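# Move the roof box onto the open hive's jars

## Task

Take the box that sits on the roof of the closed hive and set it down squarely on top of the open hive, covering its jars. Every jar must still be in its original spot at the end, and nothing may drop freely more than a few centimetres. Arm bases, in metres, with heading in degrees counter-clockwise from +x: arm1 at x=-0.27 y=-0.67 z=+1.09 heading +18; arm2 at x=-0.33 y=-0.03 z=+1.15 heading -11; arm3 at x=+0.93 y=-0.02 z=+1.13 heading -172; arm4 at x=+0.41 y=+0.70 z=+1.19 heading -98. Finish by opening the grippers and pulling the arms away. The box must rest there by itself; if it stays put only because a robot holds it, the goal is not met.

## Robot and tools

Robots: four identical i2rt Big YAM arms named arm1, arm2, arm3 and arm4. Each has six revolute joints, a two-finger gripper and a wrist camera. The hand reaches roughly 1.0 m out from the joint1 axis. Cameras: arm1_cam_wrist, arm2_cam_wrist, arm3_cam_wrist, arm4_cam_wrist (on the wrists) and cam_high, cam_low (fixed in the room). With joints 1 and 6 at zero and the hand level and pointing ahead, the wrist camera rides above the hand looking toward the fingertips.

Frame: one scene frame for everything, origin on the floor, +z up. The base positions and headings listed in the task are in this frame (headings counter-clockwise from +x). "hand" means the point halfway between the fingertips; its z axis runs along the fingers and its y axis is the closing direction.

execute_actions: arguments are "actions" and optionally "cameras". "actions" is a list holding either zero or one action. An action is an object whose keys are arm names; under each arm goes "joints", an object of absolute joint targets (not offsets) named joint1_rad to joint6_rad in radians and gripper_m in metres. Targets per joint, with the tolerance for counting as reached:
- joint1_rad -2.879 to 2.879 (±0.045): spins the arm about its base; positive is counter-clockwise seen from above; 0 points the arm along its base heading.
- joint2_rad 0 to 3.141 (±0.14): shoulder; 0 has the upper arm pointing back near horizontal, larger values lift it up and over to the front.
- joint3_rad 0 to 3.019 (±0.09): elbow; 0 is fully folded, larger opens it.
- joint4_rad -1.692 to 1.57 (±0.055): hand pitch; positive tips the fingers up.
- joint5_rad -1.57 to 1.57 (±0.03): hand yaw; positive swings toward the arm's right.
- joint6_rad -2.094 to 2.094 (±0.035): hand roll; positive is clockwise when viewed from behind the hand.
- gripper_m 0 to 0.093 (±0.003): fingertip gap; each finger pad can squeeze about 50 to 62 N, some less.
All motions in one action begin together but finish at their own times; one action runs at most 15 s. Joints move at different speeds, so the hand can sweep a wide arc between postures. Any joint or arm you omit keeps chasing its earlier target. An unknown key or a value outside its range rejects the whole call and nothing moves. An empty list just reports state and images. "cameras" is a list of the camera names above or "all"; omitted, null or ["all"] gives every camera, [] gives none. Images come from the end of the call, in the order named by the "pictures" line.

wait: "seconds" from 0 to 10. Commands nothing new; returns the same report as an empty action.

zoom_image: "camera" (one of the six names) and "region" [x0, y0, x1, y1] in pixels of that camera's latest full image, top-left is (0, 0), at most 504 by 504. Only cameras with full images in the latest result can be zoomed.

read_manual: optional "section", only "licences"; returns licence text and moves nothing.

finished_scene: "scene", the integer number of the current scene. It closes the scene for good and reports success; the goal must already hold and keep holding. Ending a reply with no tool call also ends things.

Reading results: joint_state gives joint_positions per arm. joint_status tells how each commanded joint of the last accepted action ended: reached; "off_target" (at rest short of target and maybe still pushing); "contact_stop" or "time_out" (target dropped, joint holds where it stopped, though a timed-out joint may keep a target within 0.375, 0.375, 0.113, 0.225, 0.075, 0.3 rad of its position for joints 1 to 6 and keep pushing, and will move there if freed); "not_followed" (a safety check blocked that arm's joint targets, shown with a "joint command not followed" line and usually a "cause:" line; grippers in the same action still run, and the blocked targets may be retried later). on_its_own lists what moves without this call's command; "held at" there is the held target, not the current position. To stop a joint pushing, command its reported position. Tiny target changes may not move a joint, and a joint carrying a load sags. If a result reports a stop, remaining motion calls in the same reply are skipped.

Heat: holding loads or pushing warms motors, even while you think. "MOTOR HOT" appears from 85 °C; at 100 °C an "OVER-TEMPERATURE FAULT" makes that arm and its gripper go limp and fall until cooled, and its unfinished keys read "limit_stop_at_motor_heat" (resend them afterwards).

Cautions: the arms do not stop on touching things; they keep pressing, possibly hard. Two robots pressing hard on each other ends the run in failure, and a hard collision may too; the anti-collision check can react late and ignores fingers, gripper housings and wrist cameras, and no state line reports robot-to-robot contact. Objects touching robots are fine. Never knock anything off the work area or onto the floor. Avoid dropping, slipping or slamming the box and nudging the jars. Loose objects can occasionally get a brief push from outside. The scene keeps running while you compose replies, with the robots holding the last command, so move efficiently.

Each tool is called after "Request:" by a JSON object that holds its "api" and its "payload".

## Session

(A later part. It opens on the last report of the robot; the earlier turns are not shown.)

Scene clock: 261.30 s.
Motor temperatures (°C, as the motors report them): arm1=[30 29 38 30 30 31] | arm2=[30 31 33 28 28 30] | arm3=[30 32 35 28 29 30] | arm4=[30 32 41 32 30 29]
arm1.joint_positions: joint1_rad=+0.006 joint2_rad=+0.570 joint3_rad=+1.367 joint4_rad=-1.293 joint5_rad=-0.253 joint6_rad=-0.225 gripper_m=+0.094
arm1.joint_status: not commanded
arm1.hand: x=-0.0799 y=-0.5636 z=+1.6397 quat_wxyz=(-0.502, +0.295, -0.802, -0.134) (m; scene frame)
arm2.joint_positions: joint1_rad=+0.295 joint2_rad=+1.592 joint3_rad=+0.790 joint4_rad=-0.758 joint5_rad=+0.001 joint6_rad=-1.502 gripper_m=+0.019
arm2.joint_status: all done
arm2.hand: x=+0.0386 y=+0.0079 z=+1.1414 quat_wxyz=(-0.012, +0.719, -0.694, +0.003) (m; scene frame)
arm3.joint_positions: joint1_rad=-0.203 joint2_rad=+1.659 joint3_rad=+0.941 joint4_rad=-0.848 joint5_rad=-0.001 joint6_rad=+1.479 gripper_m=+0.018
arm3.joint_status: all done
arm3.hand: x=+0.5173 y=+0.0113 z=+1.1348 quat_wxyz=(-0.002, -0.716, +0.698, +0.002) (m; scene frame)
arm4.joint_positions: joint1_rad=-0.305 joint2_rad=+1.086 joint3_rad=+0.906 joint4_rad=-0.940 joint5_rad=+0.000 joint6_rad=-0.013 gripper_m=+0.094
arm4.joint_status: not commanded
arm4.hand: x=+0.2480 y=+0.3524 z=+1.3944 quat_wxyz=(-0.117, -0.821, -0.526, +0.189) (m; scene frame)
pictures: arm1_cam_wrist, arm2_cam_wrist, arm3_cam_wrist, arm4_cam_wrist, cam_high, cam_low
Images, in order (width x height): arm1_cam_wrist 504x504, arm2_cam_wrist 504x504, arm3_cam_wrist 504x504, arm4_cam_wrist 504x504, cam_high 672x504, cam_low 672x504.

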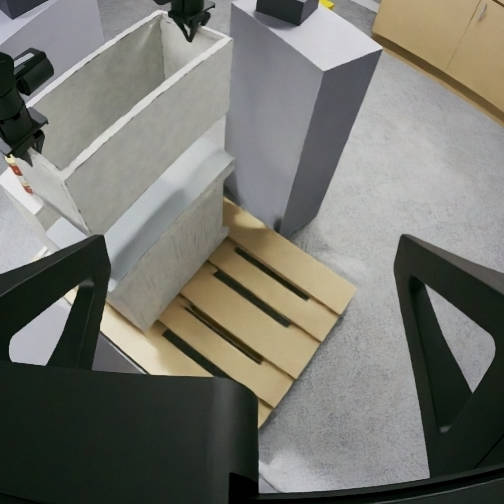

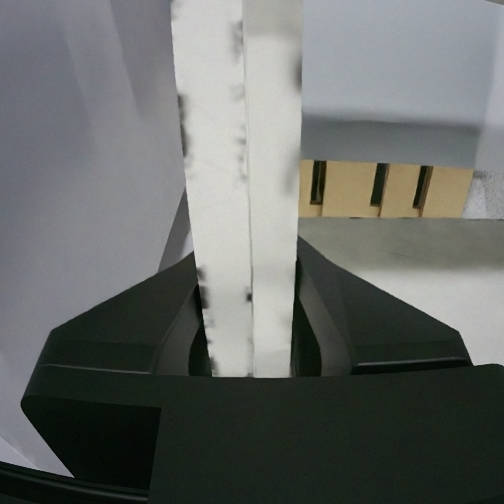

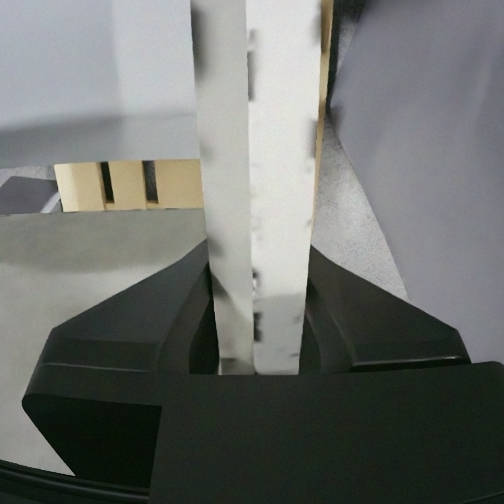

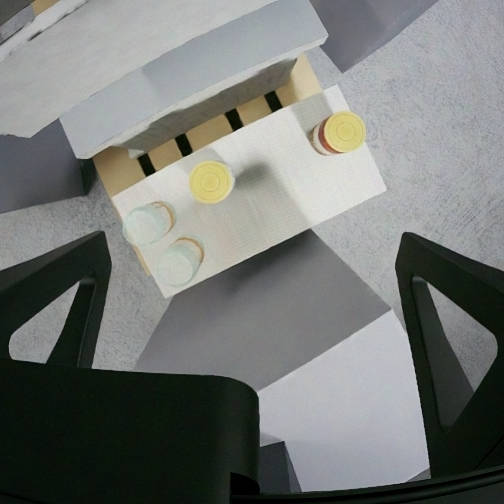

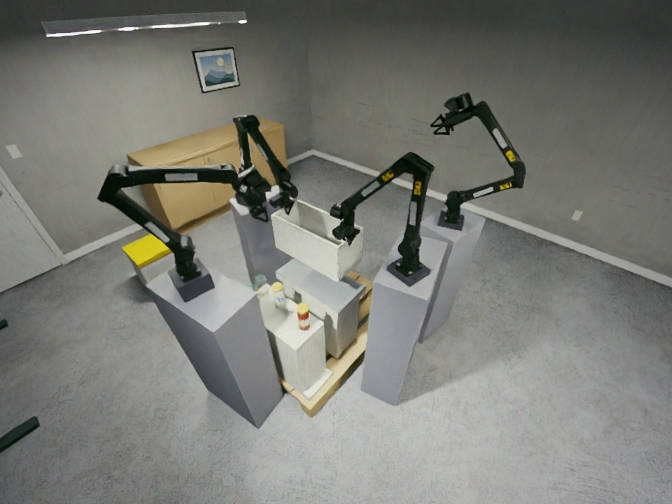

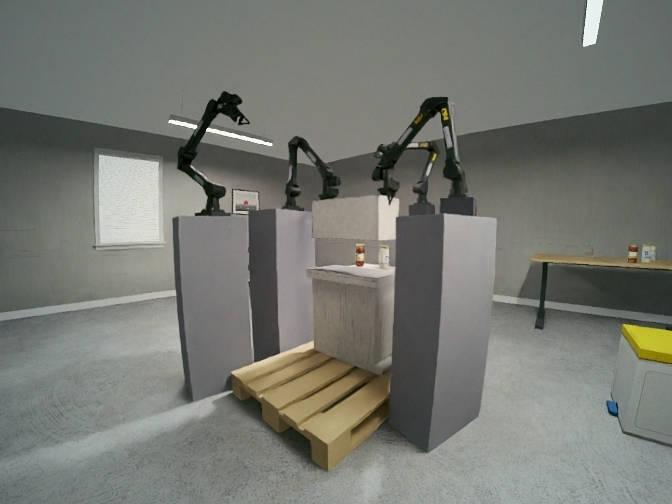

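Request:
{"api": "execute_actions", "payload": {"actions": [{"arm2":{"joints":{"joint1_rad":0.53,"joint2_rad":1.585,"joint3_rad":0.93,"joint4_rad":-0.86,"joint6_rad":-1.225}},"arm3":{"joints":{"joint1_rad":-0.41,"joint2_rad":1.63,"joint3_rad":1.065,"joint4_rad":-0.945,"joint6_rad":1.30}}}], "cameras": []}}

Request:
{"api": "execute_actions", "payload": {"actions": [{"arm2":{"joints":{"joint1_rad":0.748,"joint2_rad":1.675,"joint3_rad":1.06,"joint4_rad":-0.895,"joint6_rad":-1.01}},"arm3":{"joints":{"joint1_rad":-0.617,"joint2_rad":1.71,"joint3_rad":1.18,"joint4_rad":-0.975,"joint6_rad":1.09}}}], "cameras": ["cam_low","cam_high"]}}

Scene clock: 321.00 s.
Motor temperatures (°C, as the motors report them): arm1=[30 29 38 30 30 31] | arm2=[30 31 36 28 28 30] | arm3=[30 33 40 28 29 30] | arm4=[30 32 43 32 30 29]
arm1.joint_positions: joint1_rad=+0.006 joint2_rad=+0.570 joint3_rad=+1.367 joint4_rad=-1.293 joint5_rad=-0.253 joint6_rad=-0.225 gripper_m=+0.094
arm1.joint_status: not commanded
arm1.hand: x=-0.0799 y=-0.5636 z=+1.6397 quat_wxyz=(-0.502, +0.295, -0.802, -0.134) (m; scene frame)
arm2.joint_positions: joint1_rad=+0.535 joint2_rad=+1.636 joint3_rad=+0.879 joint4_rad=-0.822 joint5_rad=+0.008 joint6_rad=-1.251 gripper_m=+0.019
arm2.joint_status: all done
arm2.hand: x=+0.0419 y=+0.1001 z=+1.1511 quat_wxyz=(-0.003, +0.716, -0.698, +0.002) (m; scene frame)
arm3.joint_positions: joint1_rad=-0.400 joint2_rad=+1.669 joint3_rad=+0.991 joint4_rad=-0.908 joint5_rad=-0.005 joint6_rad=+1.290 gripper_m=+0.018
arm3.joint_status: all done
arm3.hand: x=+0.5220 y=+0.0930 z=+1.1455 quat_wxyz=(+0.001, -0.713, +0.701, -0.008) (m; scene frame)
arm4.joint_positions: joint1_rad=-0.305 joint2_rad=+1.086 joint3_rad=+0.906 joint4_rad=-0.940 joint5_rad=+0.000 joint6_rad=-0.013 gripper_m=+0.094
arm4.joint_status: not commanded
arm4.hand: x=+0.2480 y=+0.3524 z=+1.3944 quat_wxyz=(-0.117, -0.821, -0.526, +0.189) (m; scene frame)
pictures: none
No camera images: the call's "cameras" was empty. Leave "cameras" out to get every camera's image.

Scene clock: 322.33 s.
Motor temperatures (°C, as the motors report them): arm1=[30 29 38 30 30 31] | arm2=[30 31 36 28 28 30] | arm3=[30 33 41 28 29 30] | arm4=[30 32 43 32 30 29]
arm1.joint_positions: joint1_rad=+0.006 joint2_rad=+0.570 joint3_rad=+1.367 joint4_rad=-1.293 joint5_rad=-0.253 joint6_rad=-0.225 gripper_m=+0.094
arm1.joint_status: not commanded
arm1.hand: x=-0.0799 y=-0.5636 z=+1.6397 quat_wxyz=(-0.502, +0.295, -0.802, -0.134) (m; scene frame)
arm2.joint_positions: joint1_rad=+0.758 joint2_rad=+1.744 joint3_rad=+1.015 joint4_rad=-0.871 joint5_rad=+0.009 joint6_rad=-1.037 gripper_m=+0.019
arm2.joint_status: all done
arm2.hand: x=+0.0395 y=+0.2005 z=+1.1481 quat_wxyz=(+0.007, +0.719, -0.695, +0.001) (m; scene frame)
arm3.joint_positions: joint1_rad=-0.611 joint2_rad=+1.760 joint3_rad=+1.111 joint4_rad=-0.952 joint5_rad=-0.007 joint6_rad=+1.074 gripper_m=+0.018
arm3.joint_status: all done
arm3.hand: x=+0.5214 y=+0.1917 z=+1.1433 quat_wxyz=(+0.001, -0.715, +0.699, -0.015) (m; scene frame)
arm4.joint_positions: joint1_rad=-0.305 joint2_rad=+1.086 joint3_rad=+0.906 joint4_rad=-0.940 joint5_rad=+0.000 joint6_rad=-0.013 gripper_m=+0.094
arm4.joint_status: not commanded
arm4.hand: x=+0.2480 y=+0.3524 z=+1.3944 quat_wxyz=(-0.117, -0.821, -0.526, +0.189) (m; scene frame)
pictures: cam_high, cam_low
Images, in order (width x height): cam_high 672x504, cam_low 672x504.

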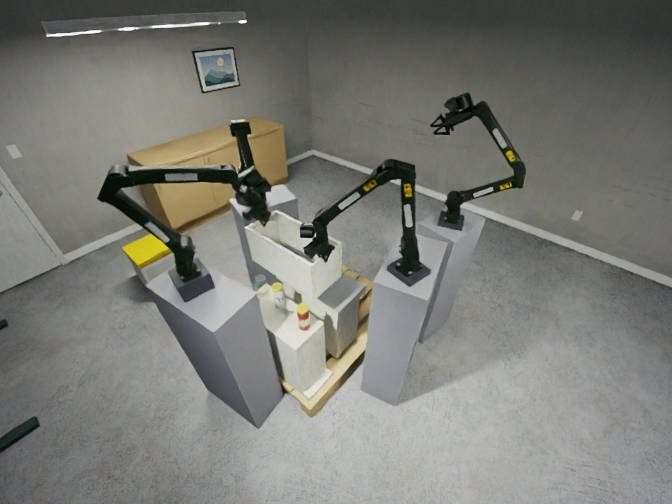

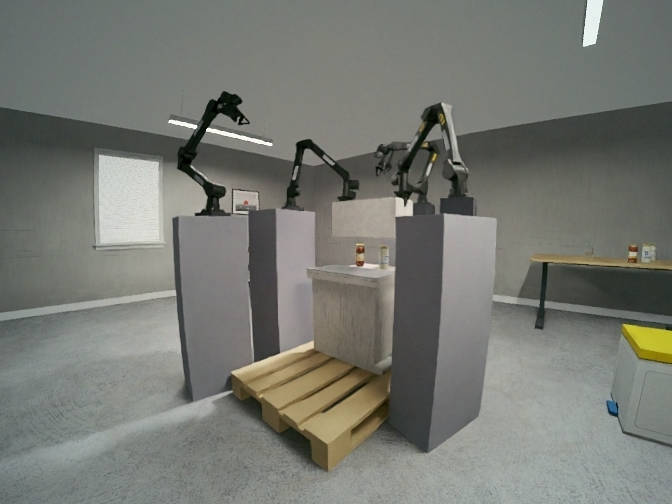

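Request:
{"api": "execute_actions", "payload": {"actions": [{"arm2":{"joints":{"joint1_rad":0.895,"joint2_rad":1.77,"joint3_rad":1.232,"joint4_rad":-0.94,"joint6_rad":-0.84}},"arm3":{"joints":{"joint1_rad":-0.785,"joint2_rad":1.81,"joint3_rad":1.365,"joint4_rad":-1.02,"joint6_rad":0.95}}}], "cameras": ["cam_low"]}}

Request:
{"api": "execute_actions", "payload": {"actions": [{"arm2":{"joints":{"joint1_rad":1.022,"joint2_rad":1.912,"joint3_rad":1.468,"joint4_rad":-1.03,"joint6_rad":-0.715}},"arm3":{"joints":{"joint1_rad":-0.918,"joint2_rad":1.94,"joint3_rad":1.58,"joint4_rad":-1.092,"joint6_rad":0.815}}}]}}

Scene clock: 336.83 s.
Motor temperatures (°C, as the motors report them): arm1=[30 29 38 30 30 31] | arm2=[30 32 37 28 28 30] | arm3=[30 33 43 28 29 30] | arm4=[30 32 43 32 30 29]
arm1.joint_positions: joint1_rad=+0.006 joint2_rad=+0.570 joint3_rad=+1.367 joint4_rad=-1.293 joint5_rad=-0.253 joint6_rad=-0.225 gripper_m=+0.094
arm1.joint_status: not commanded
arm1.hand: x=-0.0799 y=-0.5636 z=+1.6397 quat_wxyz=(-0.502, +0.295, -0.802, -0.134) (m; scene frame)
arm2.joint_positions: joint1_rad=+0.918 joint2_rad=+1.856 joint3_rad=+1.175 joint4_rad=-0.921 joint5_rad=+0.004 joint6_rad=-0.885 gripper_m=+0.019
arm2.joint_status: joint6_rad time_out (moved +0.151 of +0.197); the others done
arm2.on_its_own: joint6_rad reads -0.885 and still pushes toward -0.840 since a time_out
arm2.hand: x=+0.0359 y=+0.2907 z=+1.1464 quat_wxyz=(+0.007, +0.722, -0.692, +0.001) (m; scene frame)
arm3.joint_positions: joint1_rad=-0.776 joint2_rad=+1.876 joint3_rad=+1.278 joint4_rad=-1.005 joint5_rad=-0.009 joint6_rad=+0.904 gripper_m=+0.018
arm3.joint_status: joint6_rad time_out (moved -0.170 of -0.124); the others done
arm3.on_its_own: joint6_rad reads +0.904 and still pushes toward +0.950 since a time_out
arm3.hand: x=+0.5193 y=+0.2862 z=+1.1409 quat_wxyz=(-0.003, -0.717, +0.697, -0.016) (m; scene frame)
arm4.joint_positions: joint1_rad=-0.305 joint2_rad=+1.086 joint3_rad=+0.906 joint4_rad=-0.940 joint5_rad=+0.000 joint6_rad=-0.013 gripper_m=+0.094
arm4.joint_status: not commanded
arm4.hand: x=+0.2480 y=+0.3524 z=+1.3944 quat_wxyz=(-0.117, -0.821, -0.526, +0.189) (m; scene frame)
pictures: cam_low
Images, in order (width x height): cam_low 672x504.

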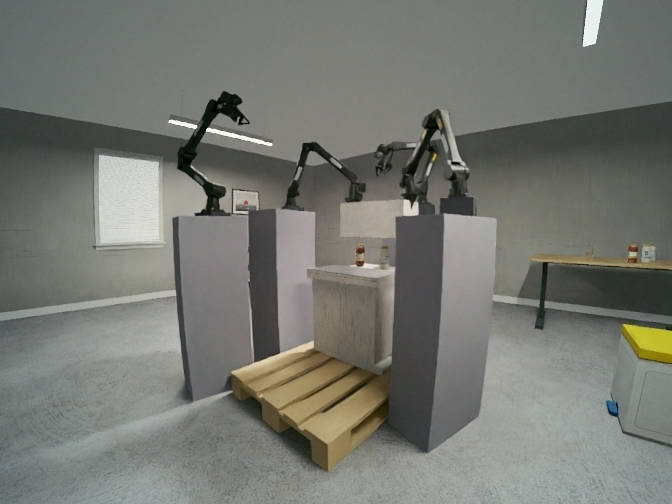

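not run: a stop came earlier in this reply.

Request:
{"api": "execute_actions", "payload": {"actions": [{"arm2":{"joints":{"joint1_rad":1.028,"joint2_rad":1.905,"joint3_rad":1.468,"joint4_rad":-1.03,"joint6_rad":-0.76}},"arm3":{"joints":{"joint1_rad":-0.918,"joint2_rad":1.935,"joint3_rad":1.57,"joint4_rad":-1.092,"joint6_rad":0.775}}}]}}

Scene clock: 354.87 s.
Motor temperatures (°C, as the motors report them): arm1=[30 29 38 30 30 31] | arm2=[30 33 38 28 28 30] | arm3=[30 35 45 28 30 31] | arm4=[30 32 44 32 30 29]
arm1.joint_positions: joint1_rad=+0.006 joint2_rad=+0.570 joint3_rad=+1.367 joint4_rad=-1.293 joint5_rad=-0.253 joint6_rad=-0.225 gripper_m=+0.094
arm1.joint_status: not commanded
arm1.hand: x=-0.0799 y=-0.5636 z=+1.6397 quat_wxyz=(-0.502, +0.295, -0.802, -0.134) (m; scene frame)
arm2.joint_positions: joint1_rad=+1.038 joint2_rad=+2.006 joint3_rad=+1.399 joint4_rad=-1.007 joint5_rad=+0.005 joint6_rad=-0.784 gripper_m=+0.019
arm2.joint_status: all done
arm2.hand: x=+0.0372 y=+0.3789 z=+1.1406 quat_wxyz=(+0.013, +0.728, -0.685, +0.003) (m; scene frame)
arm3.joint_positions: joint1_rad=-0.912 joint2_rad=+2.013 joint3_rad=+1.478 joint4_rad=-1.069 joint5_rad=-0.011 joint6_rad=+0.750 gripper_m=+0.018
arm3.joint_status: joint3_rad time_out (moved +0.200 of +0.292); the others done
arm3.on_its_own: joint3_rad reads +1.478 and still pushes toward +1.570 since a time_out
arm3.hand: x=+0.5227 y=+0.3787 z=+1.1334 quat_wxyz=(-0.006, -0.723, +0.691, -0.016) (m; scene frame)
arm4.joint_positions: joint1_rad=-0.305 joint2_rad=+1.086 joint3_rad=+0.906 joint4_rad=-0.940 joint5_rad=+0.000 joint6_rad=-0.013 gripper_m=+0.094
arm4.joint_status: not commanded
arm4.hand: x=+0.2480 y=+0.3524 z=+1.3944 quat_wxyz=(-0.117, -0.821, -0.526, +0.189) (m; scene frame)
pictures: arm1_cam_wrist, arm2_cam_wrist, arm3_cam_wrist, arm4_cam_wrist, cam_high, cam_low
Images, in order (width x height): arm1_cam_wrist 504x504, arm2_cam_wrist 504x504, arm3_cam_wrist 504x504, arm4_cam_wrist 504x504, cam_high 672x504, cam_low 672x504.

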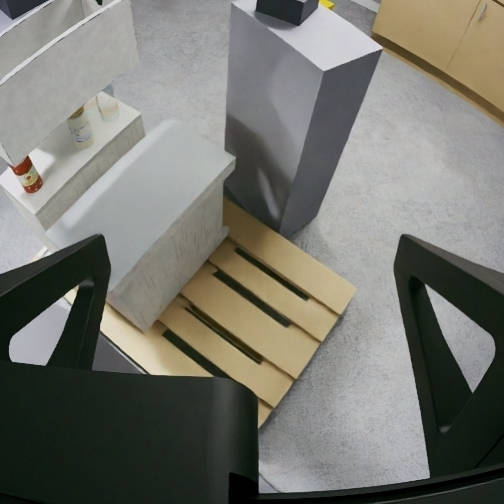

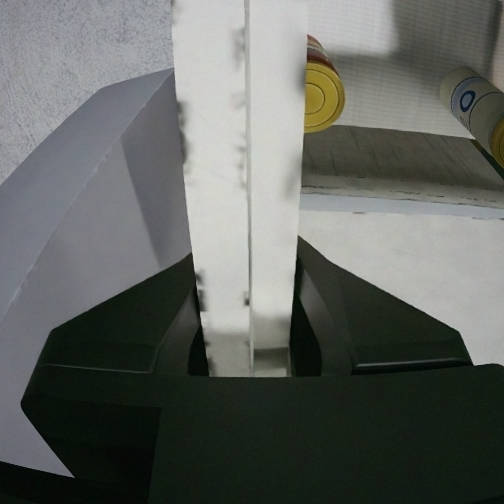

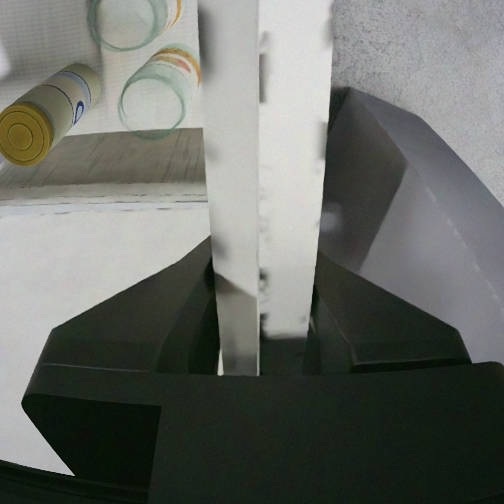

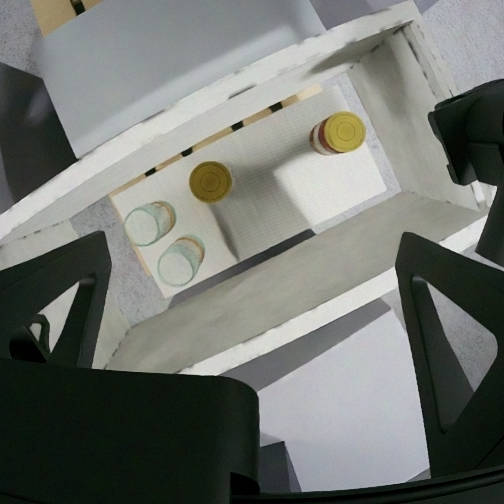

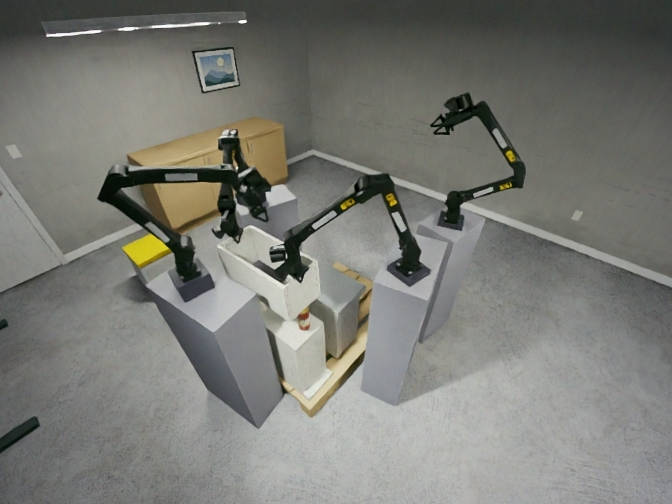

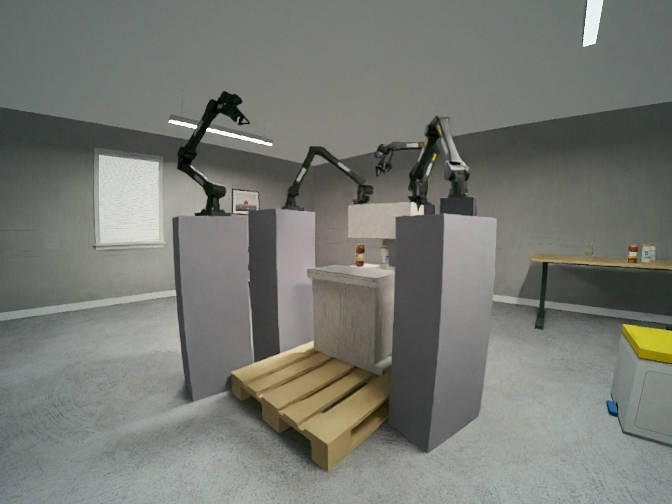

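Request:
{"api": "zoom_image", "payload": {"camera": "arm4_cam_wrist", "region": [40, 20, 440, 360]}}

Region (40, 20, 440, 360) of arm4_cam_wrist's 504x504 image, scaled by 1.260, with more detail than that image has; it fills the top 428 rows of this view, and the rest is white.

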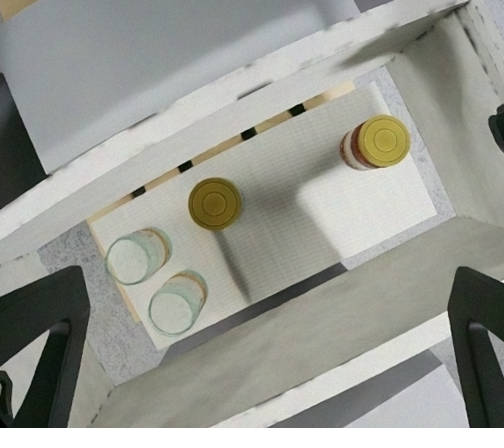

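Request:
{"api": "execute_actions", "payload": {"actions": [{"arm2":{"joints":{"joint1_rad":1.065,"joint2_rad":1.912,"joint3_rad":1.405,"joint4_rad":-0.93,"joint6_rad":-0.73}},"arm3":{"joints":{"joint1_rad":-0.892,"joint2_rad":1.96,"joint4_rad":-1.02,"joint6_rad":0.80}}}], "cameras": ["arm4_cam_wrist","cam_low","arm2_cam_wrist","arm3_cam_wrist"]}}

Request:
{"api": "zoom_image", "payload": {"camera": "arm4_cam_wrist", "region": [40, 20, 440, 360]}}

Scene clock: 403.10 s.
Motor temperatures (°C, as the motors report them): arm1=[30 29 39 30 30 31] | arm2=[30 35 40 28 28 30] | arm3=[30 37 49 28 30 30] | arm4=[30 32 45 32 30 29]
arm1.joint_positions: joint1_rad=+0.006 joint2_rad=+0.570 joint3_rad=+1.367 joint4_rad=-1.293 joint5_rad=-0.253 joint6_rad=-0.225 gripper_m=+0.094
arm1.joint_status: not commanded
arm1.hand: x=-0.0799 y=-0.5636 z=+1.6397 quat_wxyz=(-0.502, +0.295, -0.802, -0.134) (m; scene frame)
arm2.joint_positions: joint1_rad=+1.061 joint2_rad=+2.006 joint3_rad=+1.357 joint4_rad=-0.930 joint5_rad=-0.003 joint6_rad=-0.745 gripper_m=+0.019
arm2.joint_status: all done
arm2.hand: x=+0.0260 y=+0.3876 z=+1.1273 quat_wxyz=(-0.004, +0.723, -0.691, -0.001) (m; scene frame)
arm3.joint_positions: joint1_rad=-0.894 joint2_rad=+2.032 joint3_rad=+1.478 joint4_rad=-1.022 joint5_rad=+0.000 joint6_rad=+0.785 gripper_m=+0.018
arm3.joint_status: all done
arm3.on_its_own: joint3_rad reads +1.478 and still pushes toward +1.570 since a time_out
arm3.hand: x=+0.5108 y=+0.3791 z=+1.1228 quat_wxyz=(+0.000, -0.717, +0.697, -0.003) (m; scene frame)
arm4.joint_positions: joint1_rad=-0.305 joint2_rad=+1.086 joint3_rad=+0.906 joint4_rad=-0.940 joint5_rad=+0.000 joint6_rad=-0.013 gripper_m=+0.094
arm4.joint_status: not commanded
arm4.hand: x=+0.2480 y=+0.3524 z=+1.3944 quat_wxyz=(-0.117, -0.821, -0.526, +0.189) (m; scene frame)
pictures: arm2_cam_wrist, arm3_cam_wrist, arm4_cam_wrist, cam_low
Images, in order (width x height): arm2_cam_wrist 504x504, arm3_cam_wrist 504x504, arm4_cam_wrist 504x504, cam_low 672x504.

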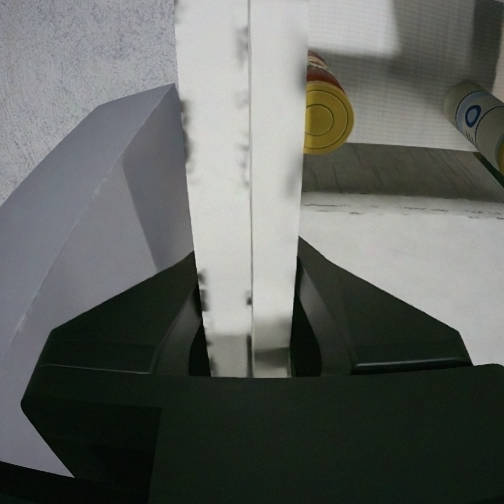

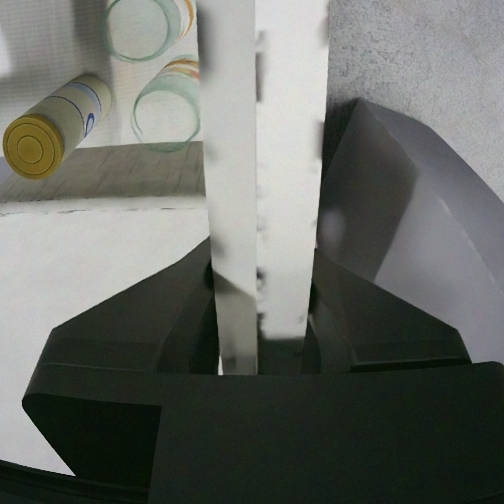

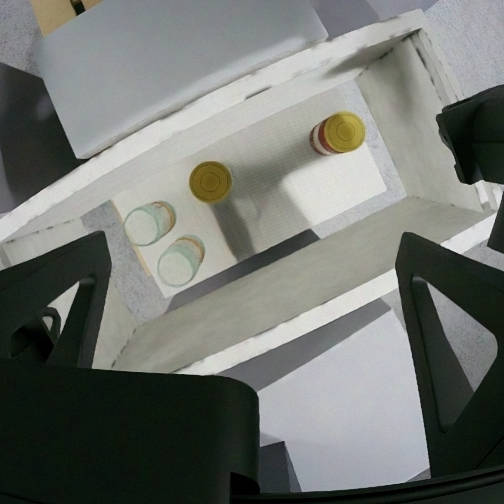

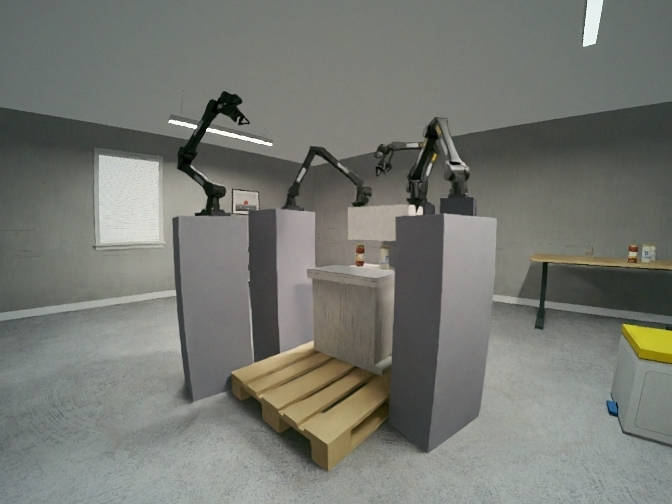

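Region (40, 20, 440, 360) of arm4_cam_wrist's 504x504 image, scaled by 1.260, with more detail than that image has; it fills the top 428 rows of this view, and the rest is white.

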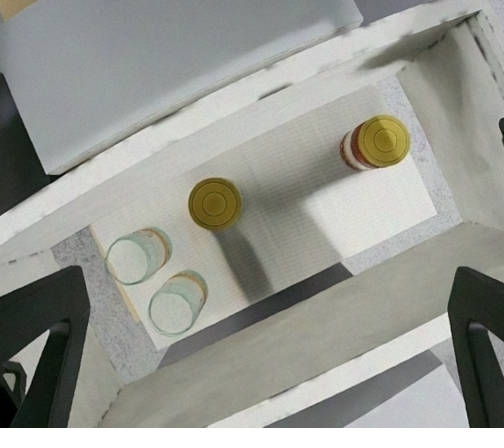

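Request:
{"api": "execute_actions", "payload": {"actions": [{"arm2":{"joints":{"joint1_rad":1.075,"joint3_rad":1.35,"joint4_rad":-0.875,"joint6_rad":-0.72}},"arm3":{"joints":{"joint1_rad":-0.868,"joint2_rad":1.985,"joint4_rad":-0.985,"joint6_rad":0.825}}}], "cameras": ["arm4_cam_wrist","cam_low"]}}

Request:
{"api": "zoom_image", "payload": {"camera": "arm4_cam_wrist", "region": [40, 20, 440, 360]}}

Request:
{"api": "zoom_image", "payload": {"camera": "cam_low", "region": [310, 190, 420, 290]}}

Scene clock: 424.83 s.
Motor temperatures (°C, as the motors report them): arm1=[30 29 39 30 30 31] | arm2=[30 35 40 28 28 30] | arm3=[30 38 50 28 29 30] | arm4=[30 32 45 32 30 29]
arm1.joint_positions: joint1_rad=+0.006 joint2_rad=+0.570 joint3_rad=+1.367 joint4_rad=-1.293 joint5_rad=-0.253 joint6_rad=-0.225 gripper_m=+0.094
arm1.joint_status: not commanded
arm1.hand: x=-0.0799 y=-0.5636 z=+1.6397 quat_wxyz=(-0.502, +0.295, -0.802, -0.134) (m; scene frame)
arm2.joint_positions: joint1_rad=+1.068 joint2_rad=+2.006 joint3_rad=+1.298 joint4_rad=-0.876 joint5_rad=-0.003 joint6_rad=-0.736 gripper_m=+0.019
arm2.joint_status: all done
arm2.hand: x=+0.0136 y=+0.3784 z=+1.1095 quat_wxyz=(-0.002, +0.722, -0.692, -0.001) (m; scene frame)
arm3.joint_positions: joint1_rad=-0.866 joint2_rad=+2.062 joint3_rad=+1.478 joint4_rad=-0.992 joint5_rad=+0.001 joint6_rad=+0.814 gripper_m=+0.018
arm3.joint_status: all done
arm3.on_its_own: joint3_rad reads +1.478 and still pushes toward +1.570 since a time_out
arm3.hand: x=+0.4978 y=+0.3694 z=+1.1060 quat_wxyz=(+0.000, -0.717, +0.697, -0.003) (m; scene frame)
arm4.joint_positions: joint1_rad=-0.305 joint2_rad=+1.086 joint3_rad=+0.906 joint4_rad=-0.940 joint5_rad=+0.000 joint6_rad=-0.013 gripper_m=+0.094
arm4.joint_status: not commanded
arm4.hand: x=+0.2480 y=+0.3524 z=+1.3944 quat_wxyz=(-0.117, -0.821, -0.526, +0.189) (m; scene frame)
pictures: arm4_cam_wrist, cam_low
Images, in order (width x height): arm4_cam_wrist 504x504, cam_low 672x504.

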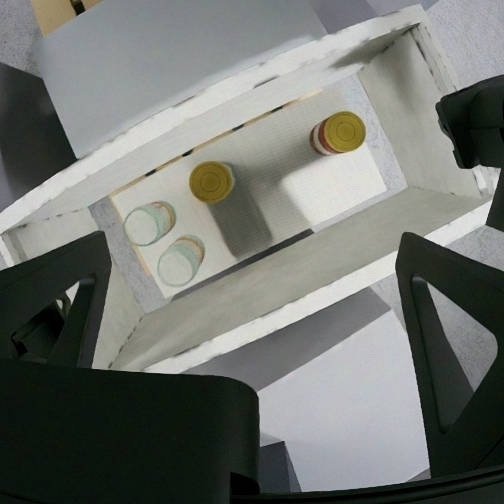

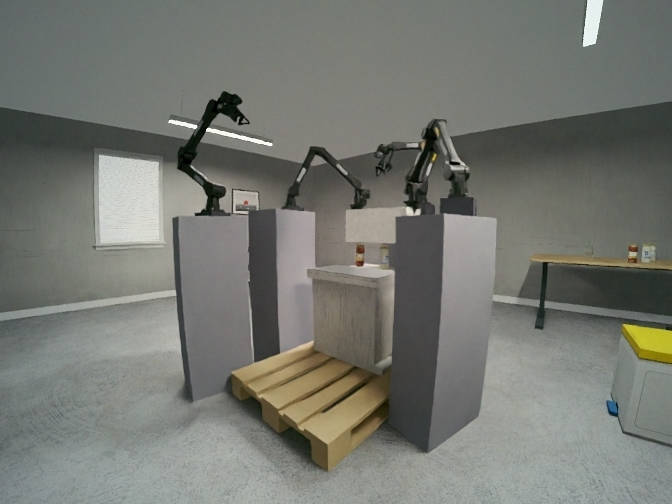

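Region (40, 20, 440, 360) of arm4_cam_wrist's 504x504 image, scaled by 1.260, with more detail than that image has; it fills the top 428 rows of this view, and the rest is white.

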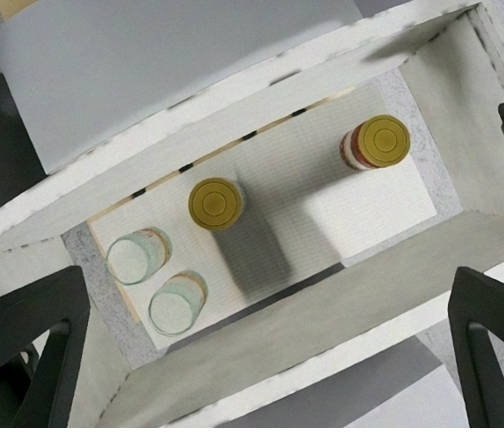

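Region (310, 190, 420, 290) of cam_low's 672x504 image, scaled by 4.582, with more detail than that image has; it fills the top 458 rows of this view, and the rest is white.

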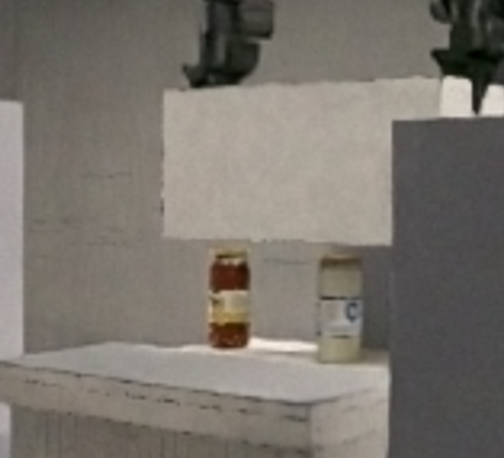

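Request:
{"api": "execute_actions", "payload": {"actions": [{"arm2":{"joints":{"joint2_rad":1.975,"joint4_rad":-0.82}},"arm3":{"joints":{"joint2_rad":2.03,"joint3_rad":1.54,"joint4_rad":-0.925}}}], "cameras": ["arm4_cam_wrist"]}}

Request:
{"api": "zoom_image", "payload": {"camera": "arm4_cam_wrist", "region": [40, 20, 440, 360]}}

Scene clock: 458.30 s.
Motor temperatures (°C, as the motors report them): arm1=[30 29 39 30 30 31] | arm2=[30 36 40 28 28 30] | arm3=[30 39 51 28 29 30] | arm4=[30 32 46 32 30 29]
arm1.joint_positions: joint1_rad=+0.006 joint2_rad=+0.570 joint3_rad=+1.367 joint4_rad=-1.293 joint5_rad=-0.253 joint6_rad=-0.225 gripper_m=+0.094
arm1.joint_status: not commanded
arm1.hand: x=-0.0799 y=-0.5636 z=+1.6397 quat_wxyz=(-0.502, +0.295, -0.802, -0.134) (m; scene frame)
arm2.joint_positions: joint1_rad=+1.076 joint2_rad=+2.070 joint3_rad=+1.298 joint4_rad=-0.814 joint5_rad=-0.003 joint6_rad=-0.728 gripper_m=+0.019
arm2.joint_status: all done
arm2.hand: x=+0.0122 y=+0.3835 z=+1.0766 quat_wxyz=(+0.000, +0.722, -0.692, -0.001) (m; scene frame)
arm3.joint_positions: joint1_rad=-0.869 joint2_rad=+2.118 joint3_rad=+1.478 joint4_rad=-0.935 joint5_rad=+0.002 joint6_rad=+0.814 gripper_m=+0.018
arm3.joint_status: all done
arm3.hand: x=+0.4955 y=+0.3738 z=+1.0751 quat_wxyz=(+0.001, -0.716, +0.698, -0.002) (m; scene frame)
arm4.joint_positions: joint1_rad=-0.305 joint2_rad=+1.086 joint3_rad=+0.906 joint4_rad=-0.940 joint5_rad=+0.000 joint6_rad=-0.013 gripper_m=+0.094
arm4.joint_status: not commanded
arm4.hand: x=+0.2480 y=+0.3524 z=+1.3944 quat_wxyz=(-0.117, -0.821, -0.526, +0.189) (m; scene frame)
pictures: arm4_cam_wrist
Images, in order (width x height): arm4_cam_wrist 504x504.

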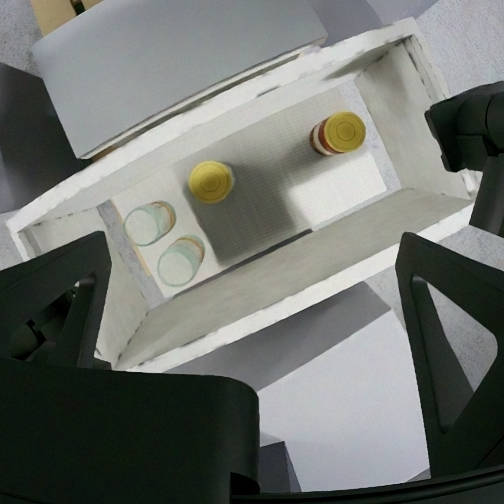

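Region (40, 20, 440, 360) of arm4_cam_wrist's 504x504 image, scaled by 1.260, with more detail than that image has; it fills the top 428 rows of this view, and the rest is white.

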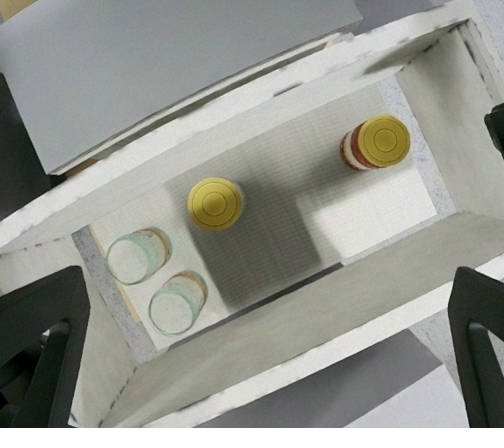

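Request:
{"api": "execute_actions", "payload": {"actions": [{"arm2":{"joints":{"joint2_rad":2.022,"joint3_rad":1.34,"joint4_rad":-0.76}},"arm3":{"joints":{"joint2_rad":2.07,"joint3_rad":1.51,"joint4_rad":-0.87}}}], "cameras": []}}

Request:
{"api": "execute_actions", "payload": {"actions": [{"arm2":{"joints":{"joint2_rad":2.075,"joint4_rad":-0.705}},"arm3":{"joints":{"joint2_rad":2.12,"joint4_rad":-0.815}}}], "cameras": ["arm4_cam_wrist"]}}

Request:
{"api": "zoom_image", "payload": {"camera": "arm4_cam_wrist", "region": [40, 20, 440, 360]}}

Scene clock: 473.03 s.
Motor temperatures (°C, as the motors report them): arm1=[30 29 39 30 30 31] | arm2=[30 36 39 28 28 30] | arm3=[30 39 49 28 29 30] | arm4=[30 32 46 32 30 29]
arm1.joint_positions: joint1_rad=+0.006 joint2_rad=+0.570 joint3_rad=+1.367 joint4_rad=-1.293 joint5_rad=-0.253 joint6_rad=-0.225 gripper_m=+0.094
arm1.joint_status: not commanded
arm1.hand: x=-0.0799 y=-0.5636 z=+1.6397 quat_wxyz=(-0.502, +0.295, -0.802, -0.134) (m; scene frame)
arm2.joint_positions: joint1_rad=+1.076 joint2_rad=+2.116 joint3_rad=+1.297 joint4_rad=-0.761 joint5_rad=-0.004 joint6_rad=-0.725 gripper_m=+0.019
arm2.joint_status: all done
arm2.hand: x=+0.0141 y=+0.3860 z=+1.0528 quat_wxyz=(-0.004, +0.721, -0.693, -0.002) (m; scene frame)
arm3.joint_positions: joint1_rad=-0.871 joint2_rad=+2.152 joint3_rad=+1.465 joint4_rad=-0.882 joint5_rad=+0.004 joint6_rad=+0.815 gripper_m=+0.018
arm3.joint_status: all done
arm3.hand: x=+0.4965 y=+0.3745 z=+1.0516 quat_wxyz=(+0.002, -0.715, +0.699, +0.001) (m; scene frame)
arm4.joint_positions: joint1_rad=-0.305 joint2_rad=+1.086 joint3_rad=+0.906 joint4_rad=-0.940 joint5_rad=+0.000 joint6_rad=-0.013 gripper_m=+0.094
arm4.joint_status: not commanded
arm4.hand: x=+0.2480 y=+0.3524 z=+1.3944 quat_wxyz=(-0.117, -0.821, -0.526, +0.189) (m; scene frame)
pictures: none
No camera images: the call's "cameras" was empty. Leave "cameras" out to get every camera's image.

Scene clock: 474.10 s.
Motor temperatures (°C, as the motors report them): arm1=[30 29 39 30 30 31] | arm2=[30 36 39 28 28 30] | arm3=[30 39 49 28 29 30] | arm4=[30 32 46 32 30 29]
arm1.joint_positions: joint1_rad=+0.006 joint2_rad=+0.570 joint3_rad=+1.367 joint4_rad=-1.293 joint5_rad=-0.253 joint6_rad=-0.225 gripper_m=+0.094
arm1.joint_status: not commanded
arm1.hand: x=-0.0799 y=-0.5636 z=+1.6397 quat_wxyz=(-0.502, +0.295, -0.802, -0.134) (m; scene frame)
arm2.joint_positions: joint1_rad=+1.078 joint2_rad=+2.171 joint3_rad=+1.296 joint4_rad=-0.705 joint5_rad=-0.005 joint6_rad=-0.724 gripper_m=+0.019
arm2.joint_status: all done
arm2.hand: x=+0.0131 y=+0.3865 z=+1.0239 quat_wxyz=(-0.004, +0.721, -0.693, -0.002) (m; scene frame)
arm3.joint_positions: joint1_rad=-0.870 joint2_rad=+2.205 joint3_rad=+1.464 joint4_rad=-0.828 joint5_rad=+0.004 joint6_rad=+0.815 gripper_m=+0.018
arm3.joint_status: all done
arm3.hand: x=+0.4950 y=+0.3749 z=+1.0219 quat_wxyz=(+0.002, -0.715, +0.699, +0.001) (m; scene frame)
arm4.joint_positions: joint1_rad=-0.305 joint2_rad=+1.086 joint3_rad=+0.906 joint4_rad=-0.940 joint5_rad=+0.000 joint6_rad=-0.013 gripper_m=+0.094
arm4.joint_status: not commanded
arm4.hand: x=+0.2480 y=+0.3524 z=+1.3944 quat_wxyz=(-0.117, -0.821, -0.526, +0.189) (m; scene frame)
pictures: arm4_cam_wrist
Images, in order (width x height): arm4_cam_wrist 504x504.

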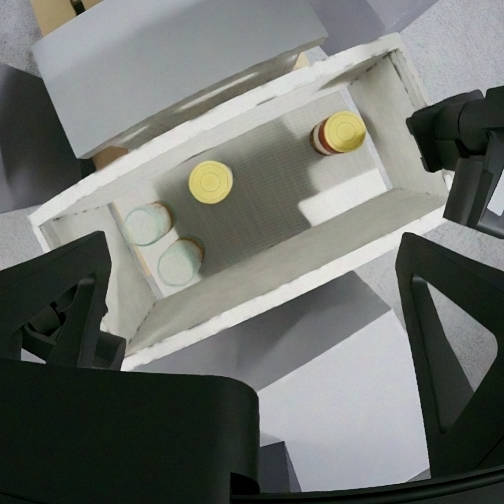

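Region (40, 20, 440, 360) of arm4_cam_wrist's 504x504 image, scaled by 1.260, with more detail than that image has; it fills the top 428 rows of this view, and the rest is white.

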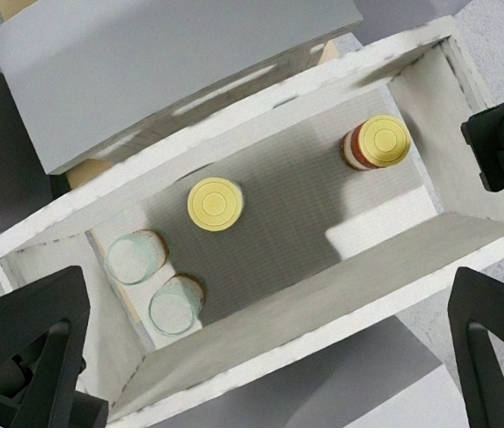

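Request:
{"api": "execute_actions", "payload": {"actions": [{"arm2":{"joints":{"joint2_rad":2.14,"joint3_rad":1.355,"joint4_rad":-0.642}},"arm3":{"joints":{"joint2_rad":2.185,"joint4_rad":-0.75}}}], "cameras": []}}

Request:
{"api": "execute_actions", "payload": {"actions": [{"arm2":{"joints":{"joint2_rad":2.21,"joint3_rad":1.37,"joint4_rad":-0.58}},"arm3":{"joints":{"joint2_rad":2.25,"joint3_rad":1.52,"joint4_rad":-0.69}}}]}}

Request:
{"api": "zoom_image", "payload": {"camera": "arm4_cam_wrist", "region": [40, 20, 440, 360]}}

Request:
{"api": "zoom_image", "payload": {"camera": "cam_high", "region": [200, 220, 380, 400]}}

Scene clock: 497.03 s.
Motor temperatures (°C, as the motors report them): arm1=[30 29 39 30 30 31] | arm2=[30 37 39 28 28 30] | arm3=[30 40 47 28 29 30] | arm4=[30 32 47 32 30 29]
arm1.joint_positions: joint1_rad=+0.006 joint2_rad=+0.570 joint3_rad=+1.367 joint4_rad=-1.293 joint5_rad=-0.253 joint6_rad=-0.225 gripper_m=+0.094
arm1.joint_status: not commanded
arm1.hand: x=-0.0799 y=-0.5636 z=+1.6397 quat_wxyz=(-0.502, +0.295, -0.802, -0.134) (m; scene frame)
arm2.joint_positions: joint1_rad=+1.077 joint2_rad=+2.239 joint3_rad=+1.296 joint4_rad=-0.638 joint5_rad=-0.007 joint6_rad=-0.724 gripper_m=+0.019
arm2.joint_status: all done
arm2.hand: x=+0.0120 y=+0.3846 z=+0.9891 quat_wxyz=(-0.003, +0.721, -0.693, -0.003) (m; scene frame)
arm3.joint_positions: joint1_rad=-0.866 joint2_rad=+2.270 joint3_rad=+1.464 joint4_rad=-0.758 joint5_rad=+0.002 joint6_rad=+0.818 gripper_m=+0.018
arm3.joint_status: all done
arm3.hand: x=+0.4931 y=+0.3731 z=+0.9855 quat_wxyz=(+0.001, -0.715, +0.699, +0.004) (m; scene frame)
arm4.joint_positions: joint1_rad=-0.305 joint2_rad=+1.086 joint3_rad=+0.906 joint4_rad=-0.940 joint5_rad=+0.000 joint6_rad=-0.013 gripper_m=+0.094
arm4.joint_status: not commanded
arm4.hand: x=+0.2480 y=+0.3524 z=+1.3944 quat_wxyz=(-0.117, -0.821, -0.526, +0.189) (m; scene frame)
pictures: none
No camera images: the call's "cameras" was empty. Leave "cameras" out to get every camera's image.

Scene clock: 498.17 s.
Motor temperatures (°C, as the motors report them): arm1=[30 29 39 30 30 31] | arm2=[30 37 39 28 28 30] | arm3=[30 40 47 28 29 30] | arm4=[30 32 47 32 30 29]
arm1.joint_positions: joint1_rad=+0.006 joint2_rad=+0.570 joint3_rad=+1.367 joint4_rad=-1.293 joint5_rad=-0.253 joint6_rad=-0.225 gripper_m=+0.094
arm1.joint_status: not commanded
arm1.hand: x=-0.0799 y=-0.5636 z=+1.6397 quat_wxyz=(-0.502, +0.295, -0.802, -0.134) (m; scene frame)
arm2.joint_positions: joint1_rad=+1.072 joint2_rad=+2.306 joint3_rad=+1.304 joint4_rad=-0.576 joint5_rad=-0.008 joint6_rad=-0.724 gripper_m=+0.019
arm2.joint_status: all done
arm2.hand: x=+0.0133 y=+0.3825 z=+0.9563 quat_wxyz=(-0.005, +0.719, -0.695, -0.004) (m; scene frame)
arm3.joint_positions: joint1_rad=-0.863 joint2_rad=+2.329 joint3_rad=+1.464 joint4_rad=-0.696 joint5_rad=+0.001 joint6_rad=+0.821 gripper_m=+0.018
arm3.joint_status: all done
arm3.hand: x=+0.4933 y=+0.3704 z=+0.9522 quat_wxyz=(+0.000, -0.715, +0.699, +0.005) (m; scene frame)
arm4.joint_positions: joint1_rad=-0.305 joint2_rad=+1.086 joint3_rad=+0.906 joint4_rad=-0.940 joint5_rad=+0.000 joint6_rad=-0.013 gripper_m=+0.094
arm4.joint_status: not commanded
arm4.hand: x=+0.2480 y=+0.3524 z=+1.3944 quat_wxyz=(-0.117, -0.821, -0.526, +0.189) (m; scene frame)
pictures: arm1_cam_wrist, arm2_cam_wrist, arm3_cam_wrist, arm4_cam_wrist, cam_high, cam_low
Images, in order (width x height): arm1_cam_wrist 504x504, arm2_cam_wrist 504x504, arm3_cam_wrist 504x504, arm4_cam_wrist 504x504, cam_high 672x504, cam_low 672x504.

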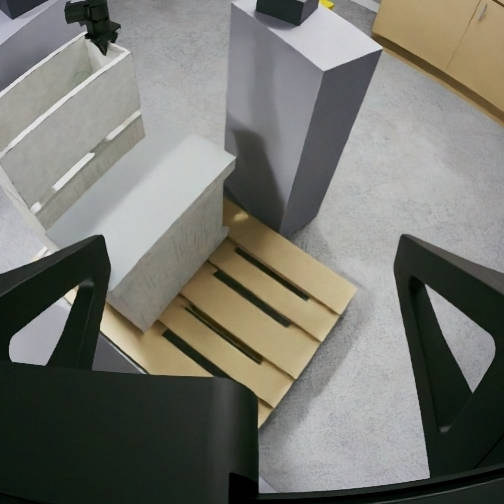

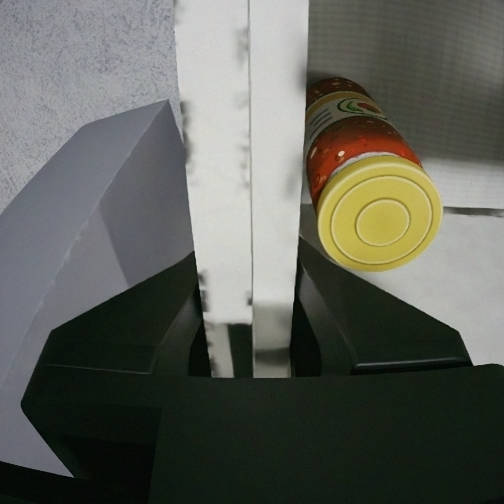

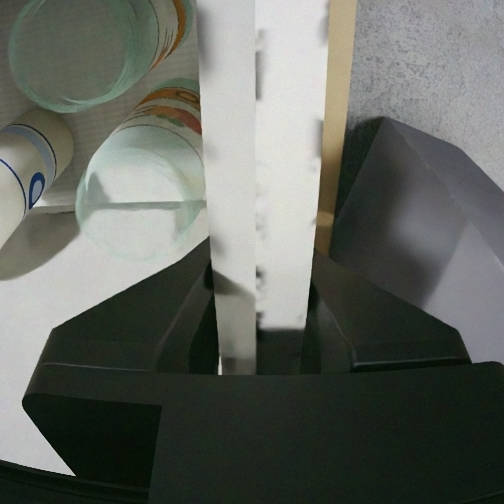

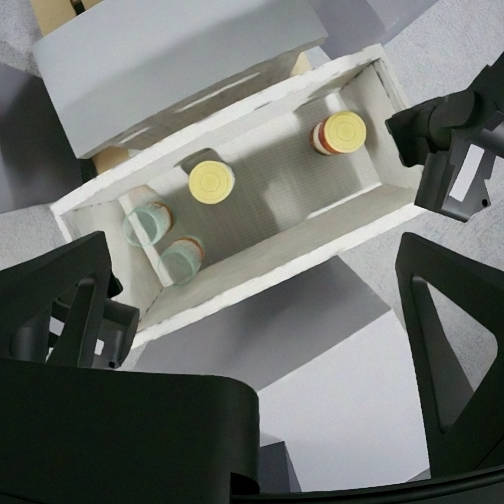

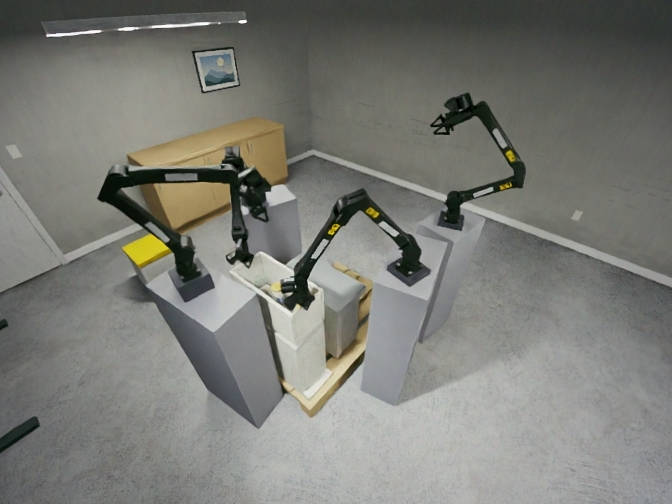

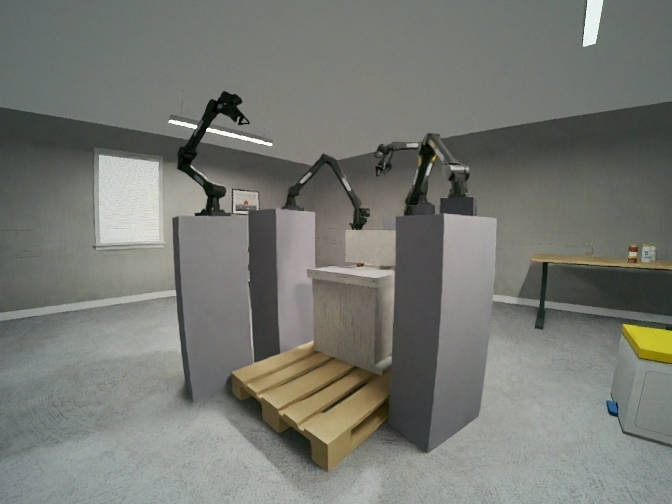

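Region (40, 20, 440, 360) of arm4_cam_wrist's 504x504 image, scaled by 1.260, with more detail than that image has; it fills the top 428 rows of this view, and the rest is white.

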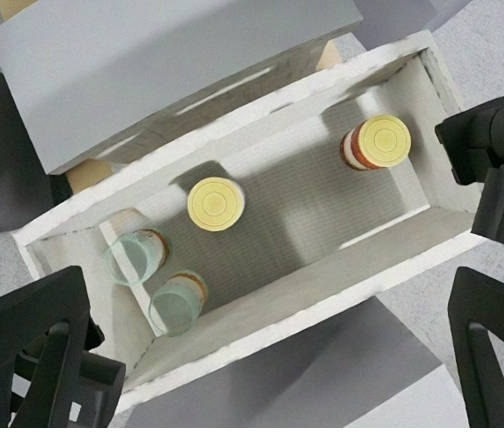

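Region (200, 220, 380, 400) of cam_high's 672x504 image, scaled by 2.800, with more detail than that image has.

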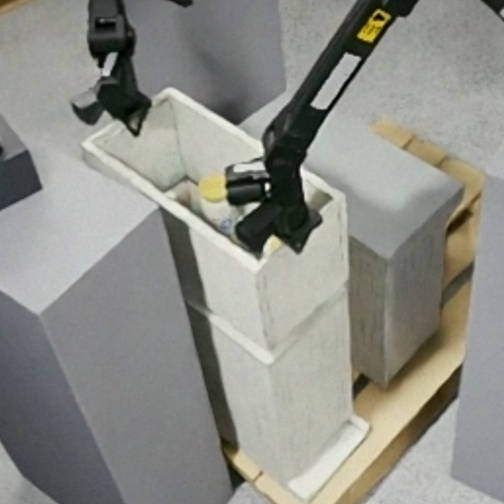

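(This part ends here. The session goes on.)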